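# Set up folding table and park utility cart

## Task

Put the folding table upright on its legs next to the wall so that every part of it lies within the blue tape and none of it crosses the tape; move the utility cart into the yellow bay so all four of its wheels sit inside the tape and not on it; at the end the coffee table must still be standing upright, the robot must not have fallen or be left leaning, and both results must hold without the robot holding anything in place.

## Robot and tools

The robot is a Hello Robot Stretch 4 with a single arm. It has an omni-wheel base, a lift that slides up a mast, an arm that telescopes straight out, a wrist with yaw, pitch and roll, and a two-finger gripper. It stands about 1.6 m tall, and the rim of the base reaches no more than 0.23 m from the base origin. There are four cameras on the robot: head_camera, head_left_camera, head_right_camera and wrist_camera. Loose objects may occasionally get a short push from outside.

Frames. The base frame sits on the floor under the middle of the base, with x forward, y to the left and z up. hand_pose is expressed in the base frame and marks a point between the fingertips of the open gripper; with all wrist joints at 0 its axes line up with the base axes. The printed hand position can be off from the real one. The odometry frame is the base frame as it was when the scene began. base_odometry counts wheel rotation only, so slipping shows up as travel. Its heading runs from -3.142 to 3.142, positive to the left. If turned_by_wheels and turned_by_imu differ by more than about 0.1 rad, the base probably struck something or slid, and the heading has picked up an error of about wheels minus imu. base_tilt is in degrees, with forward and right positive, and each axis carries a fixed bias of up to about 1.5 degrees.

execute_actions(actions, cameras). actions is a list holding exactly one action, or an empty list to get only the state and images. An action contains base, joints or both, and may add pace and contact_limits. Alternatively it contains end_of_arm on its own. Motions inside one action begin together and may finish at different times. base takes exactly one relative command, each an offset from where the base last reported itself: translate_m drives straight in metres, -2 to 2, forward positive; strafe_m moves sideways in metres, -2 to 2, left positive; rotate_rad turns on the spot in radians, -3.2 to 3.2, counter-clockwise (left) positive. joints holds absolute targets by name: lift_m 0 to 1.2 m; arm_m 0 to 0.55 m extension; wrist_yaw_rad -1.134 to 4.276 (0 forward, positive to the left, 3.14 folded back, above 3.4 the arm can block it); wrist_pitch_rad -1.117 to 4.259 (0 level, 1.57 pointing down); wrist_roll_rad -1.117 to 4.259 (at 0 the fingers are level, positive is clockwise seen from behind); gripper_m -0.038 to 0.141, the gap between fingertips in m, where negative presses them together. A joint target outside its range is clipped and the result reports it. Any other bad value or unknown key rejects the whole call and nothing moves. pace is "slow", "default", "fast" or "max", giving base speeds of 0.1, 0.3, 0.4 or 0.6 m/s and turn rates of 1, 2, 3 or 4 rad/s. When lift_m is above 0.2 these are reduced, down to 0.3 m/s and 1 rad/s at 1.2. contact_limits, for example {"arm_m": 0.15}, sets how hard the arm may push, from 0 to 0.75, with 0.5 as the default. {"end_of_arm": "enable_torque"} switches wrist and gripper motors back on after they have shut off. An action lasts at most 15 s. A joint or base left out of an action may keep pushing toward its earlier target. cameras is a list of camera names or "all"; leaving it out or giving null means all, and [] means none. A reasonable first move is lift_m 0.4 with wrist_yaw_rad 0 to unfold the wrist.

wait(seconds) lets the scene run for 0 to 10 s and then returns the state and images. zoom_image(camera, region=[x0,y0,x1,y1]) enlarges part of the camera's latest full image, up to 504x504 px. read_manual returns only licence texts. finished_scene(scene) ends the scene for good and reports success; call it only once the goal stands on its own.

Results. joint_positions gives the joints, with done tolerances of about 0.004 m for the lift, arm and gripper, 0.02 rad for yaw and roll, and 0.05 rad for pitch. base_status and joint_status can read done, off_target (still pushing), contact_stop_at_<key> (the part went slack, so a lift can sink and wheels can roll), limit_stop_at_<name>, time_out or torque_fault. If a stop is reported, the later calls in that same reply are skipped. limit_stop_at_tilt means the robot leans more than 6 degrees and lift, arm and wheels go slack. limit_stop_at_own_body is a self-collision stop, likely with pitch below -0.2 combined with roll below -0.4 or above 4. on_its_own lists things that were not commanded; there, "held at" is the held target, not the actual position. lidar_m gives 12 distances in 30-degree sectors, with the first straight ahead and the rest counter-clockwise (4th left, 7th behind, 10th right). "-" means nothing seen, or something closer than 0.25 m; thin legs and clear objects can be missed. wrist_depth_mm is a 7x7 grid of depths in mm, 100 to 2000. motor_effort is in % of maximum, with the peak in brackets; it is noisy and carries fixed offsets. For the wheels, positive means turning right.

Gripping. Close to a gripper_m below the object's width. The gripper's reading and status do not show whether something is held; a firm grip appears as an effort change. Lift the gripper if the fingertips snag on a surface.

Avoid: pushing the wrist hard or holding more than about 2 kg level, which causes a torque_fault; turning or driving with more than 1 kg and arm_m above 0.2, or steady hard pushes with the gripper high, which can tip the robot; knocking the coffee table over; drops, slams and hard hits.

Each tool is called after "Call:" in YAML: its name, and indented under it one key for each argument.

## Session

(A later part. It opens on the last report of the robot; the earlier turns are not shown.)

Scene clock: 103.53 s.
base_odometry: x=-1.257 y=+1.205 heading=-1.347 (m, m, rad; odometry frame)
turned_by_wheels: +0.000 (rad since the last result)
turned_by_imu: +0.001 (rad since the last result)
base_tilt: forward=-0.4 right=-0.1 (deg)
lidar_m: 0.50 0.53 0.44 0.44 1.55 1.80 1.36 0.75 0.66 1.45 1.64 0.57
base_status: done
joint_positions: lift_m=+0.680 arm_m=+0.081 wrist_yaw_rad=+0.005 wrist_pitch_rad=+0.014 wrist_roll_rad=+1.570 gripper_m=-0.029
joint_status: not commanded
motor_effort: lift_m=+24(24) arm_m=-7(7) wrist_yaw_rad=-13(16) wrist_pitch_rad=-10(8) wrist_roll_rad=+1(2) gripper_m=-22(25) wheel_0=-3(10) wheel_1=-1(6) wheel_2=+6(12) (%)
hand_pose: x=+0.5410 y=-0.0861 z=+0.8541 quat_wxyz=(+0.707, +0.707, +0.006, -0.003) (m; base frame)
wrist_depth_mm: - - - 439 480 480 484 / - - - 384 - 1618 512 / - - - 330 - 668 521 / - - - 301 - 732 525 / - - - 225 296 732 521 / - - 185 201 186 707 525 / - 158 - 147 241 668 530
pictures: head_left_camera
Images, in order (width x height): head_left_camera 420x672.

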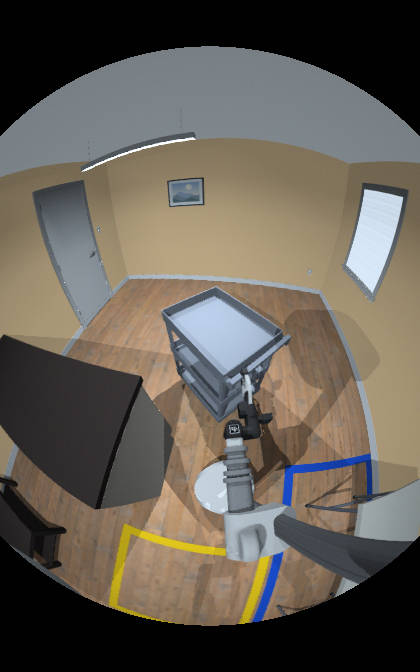

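Call:
execute_actions:
  actions:
    - {"base":{"strafe_m":0.08},"pace":"slow"}
  cameras: []

Call:
execute_actions:
  actions:
    - {"base":{"translate_m":-0.75},"pace":"slow"}
  cameras: ["head_left_camera"]

Call:
execute_actions:
  actions:
    - {"base":{"strafe_m":0.12},"pace":"slow"}
  cameras: []

Call:
execute_actions:
  actions:
    - {"base":{"translate_m":-0.65},"joints":{"arm_m":0},"pace":"slow"}
  cameras: ["head_left_camera"]

Scene clock: 105.67 s.
base_odometry: x=-1.179 y=+1.223 heading=-1.347 (m, m, rad; odometry frame)
turned_by_wheels: +0.000 (rad since the last result)
turned_by_imu: -0.001 (rad since the last result)
base_tilt: forward=-0.4 right=-0.3 (deg)
lidar_m: 0.49 0.44 0.36 0.35 1.49 1.79 1.77 0.85 0.73 1.53 1.73 0.57
base_status: done
joint_positions: lift_m=+0.680 arm_m=+0.081 wrist_yaw_rad=-0.005 wrist_pitch_rad=+0.013 wrist_roll_rad=+1.570 gripper_m=-0.029
joint_status: not commanded
on_its_own: wrist_yaw_rad is at rest, and its effort (+15) is outside its rest range (-13 to +13)
motor_effort: lift_m=+24(23) arm_m=-7(7) wrist_yaw_rad=+15(21) wrist_pitch_rad=-9(9) wrist_roll_rad=+0(0) gripper_m=-21(23) wheel_0=-5(10) wheel_1=+2(5) wheel_2=+0(4) (%)
hand_pose: x=+0.5400 y=-0.0890 z=+0.8541 quat_wxyz=(+0.707, +0.707, +0.003, -0.007) (m; base frame)
wrist_depth_mm: - - - 397 - 1366 439 / - - - 351 - 1618 517 / - - - 317 - 699 521 / - - - 291 904 741 517 / - - - 220 289 750 530 / - - 185 198 186 715 530 / - - - 147 245 661 525
pictures: none
No camera images: the call's "cameras" was empty. Leave "cameras" out to get every camera's image.

Scene clock: 114.43 s.
base_odometry: x=-1.345 y=+1.954 heading=-1.348 (m, m, rad; odometry frame)
turned_by_wheels: -0.001 (rad since the last result)
turned_by_imu: +0.001 (rad since the last result)
base_tilt: forward=-0.5 right=+0.0 (deg)
lidar_m: 0.52 0.76 1.05 1.31 1.24 1.03 1.02 0.64 0.53 0.52 0.61 0.56
base_status: done
joint_positions: lift_m=+0.680 arm_m=+0.081 wrist_yaw_rad=+0.000 wrist_pitch_rad=+0.014 wrist_roll_rad=+1.570 gripper_m=-0.029
joint_status: not commanded
motor_effort: lift_m=+24(24) arm_m=-6(7) wrist_yaw_rad=+0(27) wrist_pitch_rad=-7(12) wrist_roll_rad=-1(2) gripper_m=-23(23) wheel_0=-6(7) wheel_1=-4(6) wheel_2=+4(12) (%)
hand_pose: x=+0.5405 y=-0.0875 z=+0.8540 quat_wxyz=(+0.707, +0.707, +0.005, -0.005) (m; base frame)
wrist_depth_mm: - - - 338 - 1618 504 / - - - 320 - 676 525 / - - - 298 904 732 525 / - - - 283 931 741 525 / - - - 216 282 741 530 / - - 185 202 185 707 530 / - - - 147 250 252 500
pictures: head_left_camera
Images, in order (width x height): head_left_camera 420x672.

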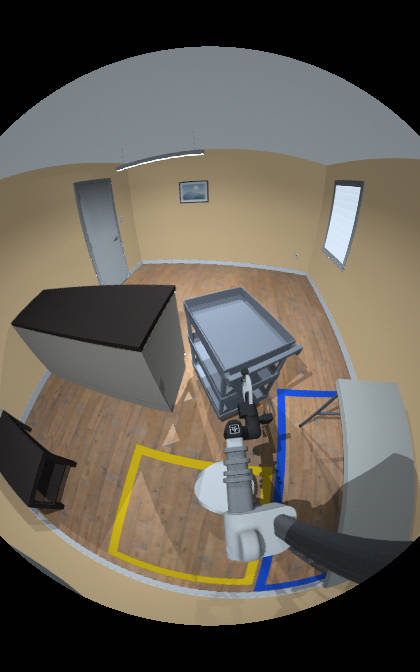

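Scene clock: 116.77 s.
base_odometry: x=-1.229 y=+1.980 heading=-1.348 (m, m, rad; odometry frame)
turned_by_wheels: -0.001 (rad since the last result)
turned_by_imu: -0.001 (rad since the last result)
base_tilt: forward=-0.3 right=+0.0 (deg)
lidar_m: 0.49 0.72 1.08 1.19 1.23 1.01 1.02 0.76 0.65 0.64 0.74 0.54
base_status: done
joint_positions: lift_m=+0.680 arm_m=+0.081 wrist_yaw_rad=-0.004 wrist_pitch_rad=+0.014 wrist_roll_rad=+1.570 gripper_m=-0.029
joint_status: not commanded
motor_effort: lift_m=+24(24) arm_m=-7(7) wrist_yaw_rad=+12(18) wrist_pitch_rad=-13(12) wrist_roll_rad=+0(1) gripper_m=-22(22) wheel_0=-7(11) wheel_1=+1(7) wheel_2=+0(2) (%)
hand_pose: x=+0.5402 y=-0.0887 z=+0.8541 quat_wxyz=(+0.707, +0.707, +0.003, -0.006) (m; base frame)
wrist_depth_mm: - - - 300 - 1618 512 / - - - 290 - 699 521 / - - - 282 917 732 525 / - - - 272 281 741 517 / - - - 210 272 750 525 / - - 185 202 185 707 521 / - - - 147 256 262 265
pictures: none
No camera images: the call's "cameras" was empty. Leave "cameras" out to get every camera's image.

Scene clock: 124.53 s.
base_odometry: x=-1.372 y=+2.614 heading=-1.348 (m, m, rad; odometry frame)
turned_by_wheels: +0.000 (rad since the last result)
turned_by_imu: +0.000 (rad since the last result)
base_tilt: forward=-0.4 right=+0.0 (deg)
lidar_m: 0.41 1.36 1.30 0.86 0.47 0.38 0.38 0.43 0.72 0.47 0.55 0.47
base_status: done
joint_positions: lift_m=+0.680 arm_m=+0.002 wrist_yaw_rad=+0.003 wrist_pitch_rad=+0.014 wrist_roll_rad=+1.570 gripper_m=-0.029
joint_status: all done
motor_effort: lift_m=+24(24) arm_m=-9(12) wrist_yaw_rad=-9(12) wrist_pitch_rad=-12(12) wrist_roll_rad=+0(2) gripper_m=-24(24) wheel_0=-3(9) wheel_1=-4(7) wheel_2=+6(12) (%)
hand_pose: x=+0.4612 y=-0.0866 z=+0.8539 quat_wxyz=(+0.707, +0.707, +0.006, -0.004) (m; base frame)
wrist_depth_mm: - - - 289 - 676 517 / - - - 282 809 723 517 / - - - 276 282 732 521 / - - - 271 277 741 525 / - - - 208 271 750 530 / - - 185 202 183 741 504 / - - - 146 259 266 268
pictures: head_left_camera
Images, in order (width x height): head_left_camera 420x672.

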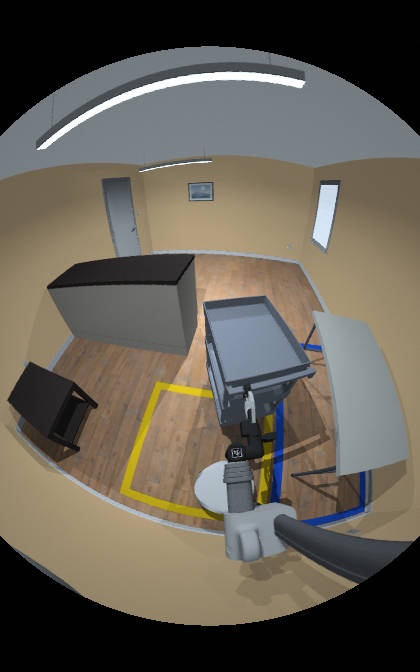

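Call:
execute_actions:
  actions:
    - {"base":{"strafe_m":0.55},"pace":"slow"}
  cameras: []

Call:
execute_actions:
  actions:
    - {"base":{"rotate_rad":-0.6},"pace":"slow"}
  cameras: ["head_left_camera"]

Call:
execute_actions:
  actions:
    - {"base":{"strafe_m":0.35},"pace":"slow"}
  cameras: []

Call:
execute_actions:
  actions:
    - {"base":{"translate_m":-0.3},"pace":"slow"}
  cameras: ["head_left_camera"]

Scene clock: 131.37 s.
base_odometry: x=-0.836 y=+2.735 heading=-1.349 (m, m, rad; odometry frame)
turned_by_wheels: +0.000 (rad since the last result)
turned_by_imu: -0.002 (rad since the last result)
base_tilt: forward=-0.3 right=+0.0 (deg)
lidar_m: 0.50 0.92 0.75 0.62 0.31 0.26 0.26 0.32 0.50 1.03 0.35 0.36
base_status: done
joint_positions: lift_m=+0.680 arm_m=+0.001 wrist_yaw_rad=-0.004 wrist_pitch_rad=+0.014 wrist_roll_rad=+1.570 gripper_m=-0.029
joint_status: not commanded
motor_effort: lift_m=+24(24) arm_m=-7(8) wrist_yaw_rad=+11(18) wrist_pitch_rad=-9(11) wrist_roll_rad=+1(1) gripper_m=-24(24) wheel_0=-5(12) wheel_1=+2(7) wheel_2=+0(4) (%)
hand_pose: x=+0.4603 y=-0.0885 z=+0.8539 quat_wxyz=(+0.707, +0.707, +0.004, -0.006) (m; base frame)
wrist_depth_mm: - - - 103 161 609 517 / - - - 113 179 615 512 / - - - 127 203 1397 473 / - - - 146 234 1118 1138 / - - - 181 290 309 312 / - - 185 204 183 1229 1138 / - 158 - 146 1255 1229 1160
pictures: none
No camera images: the call's "cameras" was empty. Leave "cameras" out to get every camera's image.

Scene clock: 133.20 s.
base_odometry: x=-0.836 y=+2.735 heading=-1.947 (m, m, rad; odometry frame)
turned_by_wheels: -0.599 (rad since the last result)
turned_by_imu: -0.591 (rad since the last result)
base_tilt: forward=-0.4 right=-0.2 (deg)
lidar_m: 0.39 1.31 1.44 0.79 0.72 0.33 0.26 0.25 0.28 0.46 1.03 0.45
base_status: done
joint_positions: lift_m=+0.680 arm_m=+0.001 wrist_yaw_rad=+0.002 wrist_pitch_rad=+0.014 wrist_roll_rad=+1.570 gripper_m=-0.029
joint_status: not commanded
motor_effort: lift_m=+24(24) arm_m=-7(7) wrist_yaw_rad=-6(47) wrist_pitch_rad=-10(9) wrist_roll_rad=+2(0) gripper_m=-22(24) wheel_0=+5(15) wheel_1=+4(8) wheel_2=+6(13) (%)
hand_pose: x=+0.4608 y=-0.0869 z=+0.8540 quat_wxyz=(+0.707, +0.707, +0.006, -0.004) (m; base frame)
wrist_depth_mm: - - - 294 - 1537 521 / - - - 286 1464 707 517 / - - - 274 283 741 521 / - - - 213 277 741 525 / - - - 206 270 750 521 / - - 185 200 182 699 517 / - - - 146 254 258 264
pictures: head_left_camera
Images, in order (width x height): head_left_camera 420x672.

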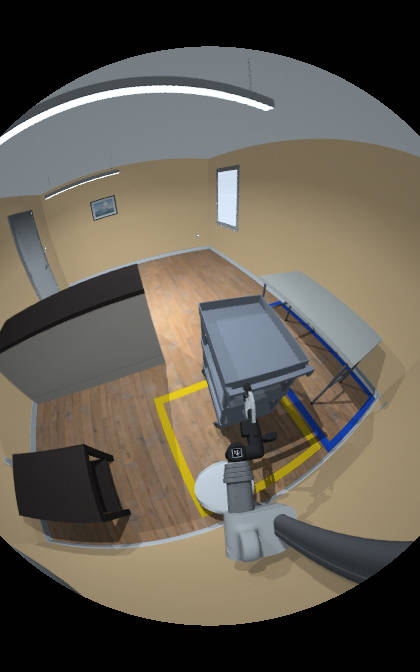

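Scene clock: 137.83 s.
base_odometry: x=-0.510 y=+2.606 heading=-1.948 (m, m, rad; odometry frame)
turned_by_wheels: +0.000 (rad since the last result)
turned_by_imu: -0.002 (rad since the last result)
base_tilt: forward=-0.5 right=-0.2 (deg)
lidar_m: 0.46 1.18 0.58 0.46 0.44 0.50 0.39 0.39 0.43 0.68 0.48 0.42
base_status: done
joint_positions: lift_m=+0.680 arm_m=+0.001 wrist_yaw_rad=-0.004 wrist_pitch_rad=+0.014 wrist_roll_rad=+1.570 gripper_m=-0.029
joint_status: not commanded
motor_effort: lift_m=+24(24) arm_m=-7(7) wrist_yaw_rad=+10(16) wrist_pitch_rad=-12(13) wrist_roll_rad=+2(1) gripper_m=-22(23) wheel_0=-6(10) wheel_1=+1(7) wheel_2=+0(5) (%)
hand_pose: x=+0.4603 y=-0.0884 z=+0.8540 quat_wxyz=(+0.707, +0.707, +0.004, -0.006) (m; base frame)
wrist_depth_mm: - - - 157 214 732 512 / - - - 165 224 741 525 / - - - 174 236 741 521 / - - - 183 248 699 521 / - - - 193 260 1618 492 / - - 185 200 183 294 297 / - - - 146 960 960 976
pictures: none
No camera images: the call's "cameras" was empty. Leave "cameras" out to get every camera's image.

Scene clock: 141.20 s.
base_odometry: x=-0.424 y=+2.806 heading=-1.921 (m, m, rad; odometry frame)
turned_by_wheels: +0.027 (rad since the last result)
turned_by_imu: +0.025 (rad since the last result)
base_tilt: forward=-0.4 right=+0.0 (deg)
lidar_m: 0.41 1.37 0.46 0.36 0.48 0.25 0.25 - 0.25 0.34 0.52 0.44
base_status: translate_m contact_stop (by the wheels' count: -0.217 of -0.300)
joint_positions: lift_m=+0.680 arm_m=+0.001 wrist_yaw_rad=+0.000 wrist_pitch_rad=+0.014 wrist_roll_rad=+1.570 gripper_m=-0.029
joint_status: not commanded
on_its_own: the wheels are slack since a contact_stop
motor_effort: lift_m=+23(24) arm_m=-5(7) wrist_yaw_rad=-1(21) wrist_pitch_rad=-10(13) wrist_roll_rad=+3(1) gripper_m=-21(25) wheel_0=+0(16) wheel_1=+0(34) wheel_2=+0(35) (%)
hand_pose: x=+0.4602 y=-0.0874 z=+0.8541 quat_wxyz=(+0.707, +0.707, +0.005, -0.005) (m; base frame)
wrist_depth_mm: - - - 174 233 741 512 / - - - 179 238 741 517 / - - - 184 247 741 525 / - - - 189 253 707 517 / - - - 196 259 1537 488 / - - 185 199 182 1182 306 / - 158 - 145 279 286 1042
pictures: head_left_camera
Images, in order (width x height): head_left_camera 420x672.

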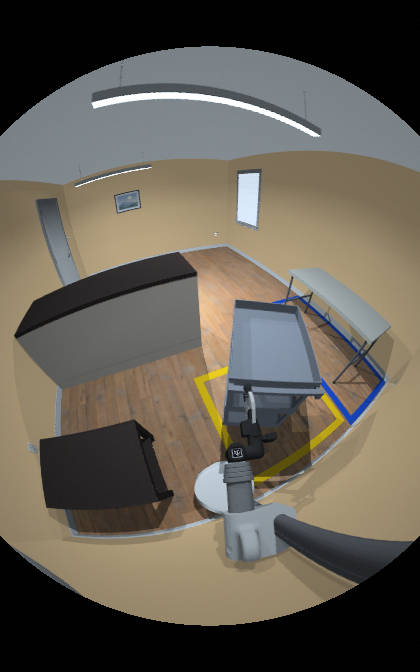

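Call:
execute_actions:
  actions:
    - {"base":{"strafe_m":0.06},"pace":"slow"}
  cameras: []

Call:
execute_actions:
  actions:
    - {"base":{"rotate_rad":-0.7},"pace":"slow"}
  cameras: ["head_left_camera","head_camera"]

Scene clock: 143.13 s.
base_odometry: x=-0.368 y=+2.785 heading=-1.921 (m, m, rad; odometry frame)
turned_by_wheels: +0.000 (rad since the last result)
turned_by_imu: -0.001 (rad since the last result)
base_tilt: forward=-0.5 right=+0.0 (deg)
lidar_m: 0.43 1.35 0.38 0.32 0.49 0.26 0.25 0.25 0.25 0.41 0.50 0.43
base_status: done
joint_positions: lift_m=+0.680 arm_m=+0.001 wrist_yaw_rad=-0.004 wrist_pitch_rad=+0.014 wrist_roll_rad=+1.570 gripper_m=-0.029
joint_status: not commanded
motor_effort: lift_m=+23(22) arm_m=-5(4) wrist_yaw_rad=+11(19) wrist_pitch_rad=-12(11) wrist_roll_rad=+0(2) gripper_m=-22(23) wheel_0=-6(11) wheel_1=+2(7) wheel_2=+0(0) (%)
hand_pose: x=+0.4598 y=-0.0886 z=+0.8540 quat_wxyz=(+0.707, +0.707, +0.004, -0.006) (m; base frame)
wrist_depth_mm: - - - 164 220 741 517 / - - - 171 229 723 521 / - - - 178 239 750 525 / - - - 185 250 732 521 / - - - 193 260 1397 496 / - - 185 199 183 297 297 / - - - 146 1098 1118 1078
pictures: none
No camera images: the call's "cameras" was empty. Leave "cameras" out to get every camera's image.

Scene clock: 145.10 s.
base_odometry: x=-0.368 y=+2.785 heading=-2.620 (m, m, rad; odometry frame)
turned_by_wheels: -0.699 (rad since the last result)
turned_by_imu: -0.690 (rad since the last result)
base_tilt: forward=-0.5 right=+0.0 (deg)
lidar_m: 0.41 0.55 1.36 0.43 0.32 0.30 0.32 0.25 - 0.25 0.30 0.54
base_status: done
joint_positions: lift_m=+0.680 arm_m=+0.001 wrist_yaw_rad=+0.002 wrist_pitch_rad=+0.014 wrist_roll_rad=+1.570 gripper_m=-0.029
joint_status: not commanded
motor_effort: lift_m=+22(23) arm_m=-5(5) wrist_yaw_rad=-5(34) wrist_pitch_rad=-10(12) wrist_roll_rad=+1(1) gripper_m=-23(24) wheel_0=+5(14) wheel_1=+2(8) wheel_2=+5(12) (%)
hand_pose: x=+0.4603 y=-0.0870 z=+0.8541 quat_wxyz=(+0.707, +0.707, +0.005, -0.004) (m; base frame)
wrist_depth_mm: 1921 1921 1863 1921 1921 1618 1138 / - - - 496 - 1366 1078 / - - - 413 - 615 480 / - - - 332 - 668 525 / - - - 236 - 732 521 / - - 186 198 182 707 530 / - - - 146 235 668 530
pictures: head_camera, head_left_camera
Images, in order (width x height): head_camera 420x560, head_left_camera 420x672.

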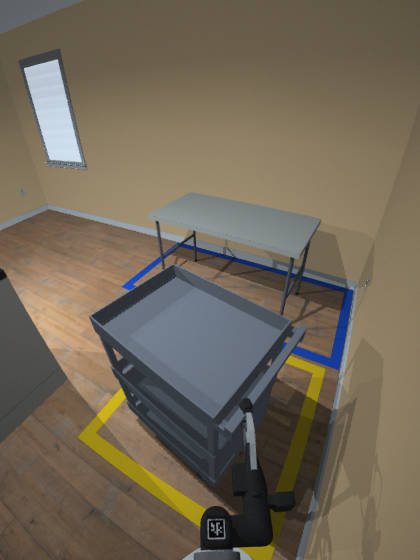

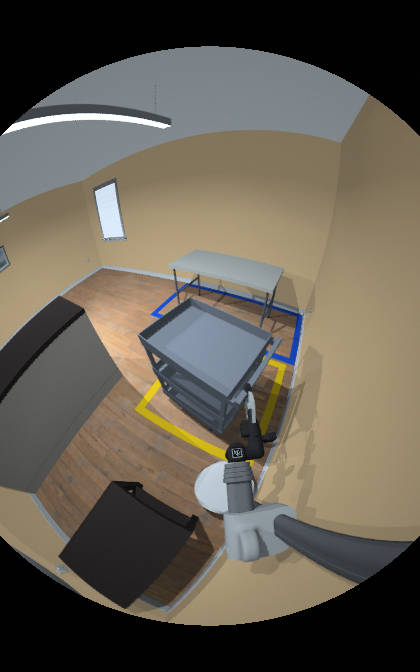

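Call:
execute_actions:
  actions:
    - {"base":{"rotate_rad":-0.1},"pace":"slow"}
  cameras: []

Call:
execute_actions:
  actions:
    - {"joints":{"gripper_m":0.12}}
  cameras: ["head_camera"]

Scene clock: 146.30 s.
base_odometry: x=-0.368 y=+2.785 heading=-2.720 (m, m, rad; odometry frame)
turned_by_wheels: -0.100 (rad since the last result)
turned_by_imu: -0.099 (rad since the last result)
base_tilt: forward=-0.3 right=+0.0 (deg)
lidar_m: 0.37 0.50 1.35 0.51 0.35 0.31 0.36 0.25 0.25 0.25 0.29 0.54
base_status: done
joint_positions: lift_m=+0.680 arm_m=+0.001 wrist_yaw_rad=-0.002 wrist_pitch_rad=+0.014 wrist_roll_rad=+1.570 gripper_m=-0.029
joint_status: not commanded
motor_effort: lift_m=+23(23) arm_m=-4(5) wrist_yaw_rad=+6(44) wrist_pitch_rad=-12(11) wrist_roll_rad=+1(0) gripper_m=-22(25) wheel_0=-1(11) wheel_1=+3(7) wheel_2=+1(15) (%)
hand_pose: x=+0.4600 y=-0.0880 z=+0.8540 quat_wxyz=(+0.707, +0.707, +0.004, -0.006) (m; base frame)
wrist_depth_mm: 1863 1863 1863 1921 1983 1618 1118 / 1863 - - - - 1618 1138 / - - - 504 1336 1336 564 / - - - 368 - 647 480 / - - - 251 - 691 525 / - - 185 198 182 707 525 / - - - 145 231 668 530
pictures: none
No camera images: the call's "cameras" was empty. Leave "cameras" out to get every camera's image.

Scene clock: 148.57 s.
base_odometry: x=-0.368 y=+2.785 heading=-2.720 (m, m, rad; odometry frame)
turned_by_wheels: +0.000 (rad since the last result)
turned_by_imu: -0.001 (rad since the last result)
base_tilt: forward=-0.3 right=+0.0 (deg)
lidar_m: 0.40 0.49 1.34 0.51 0.34 0.31 0.37 0.25 0.25 0.25 0.29 0.52
base_status: not commanded
joint_positions: lift_m=+0.680 arm_m=+0.001 wrist_yaw_rad=+0.000 wrist_pitch_rad=+0.012 wrist_roll_rad=+1.570 gripper_m=+0.120
joint_status: all done
motor_effort: lift_m=+22(23) arm_m=-5(5) wrist_yaw_rad=+0(11) wrist_pitch_rad=-5(10) wrist_roll_rad=+0(0) gripper_m=+0(24) wheel_0=+0(1) wheel_1=+3(3) wheel_2=+2(1) (%)
hand_pose: x=+0.4602 y=-0.0875 z=+0.8546 quat_wxyz=(+0.707, +0.707, +0.004, -0.004) (m; base frame)
wrist_depth_mm: 1863 1863 1921 1921 - 1618 1138 / 1983 - - - - 1661 1138 / - - - 539 1336 1336 574 / - - - 373 - 654 484 / - - - 254 - 699 530 / - - - 201 218 707 530 / - - - 142 234 707 525
pictures: head_camera
Images, in order (width x height): head_camera 420x560.

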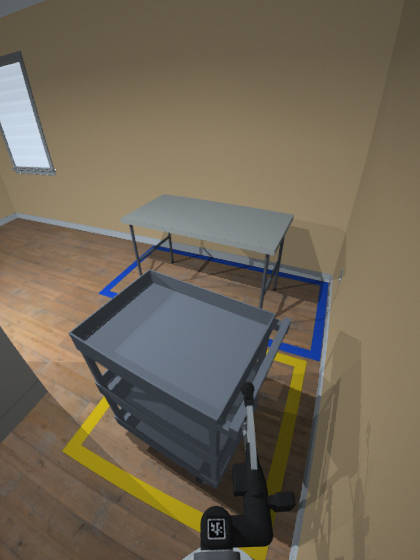

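Call:
finished_scene:
  scene: 2

The scene is finished: the task was done.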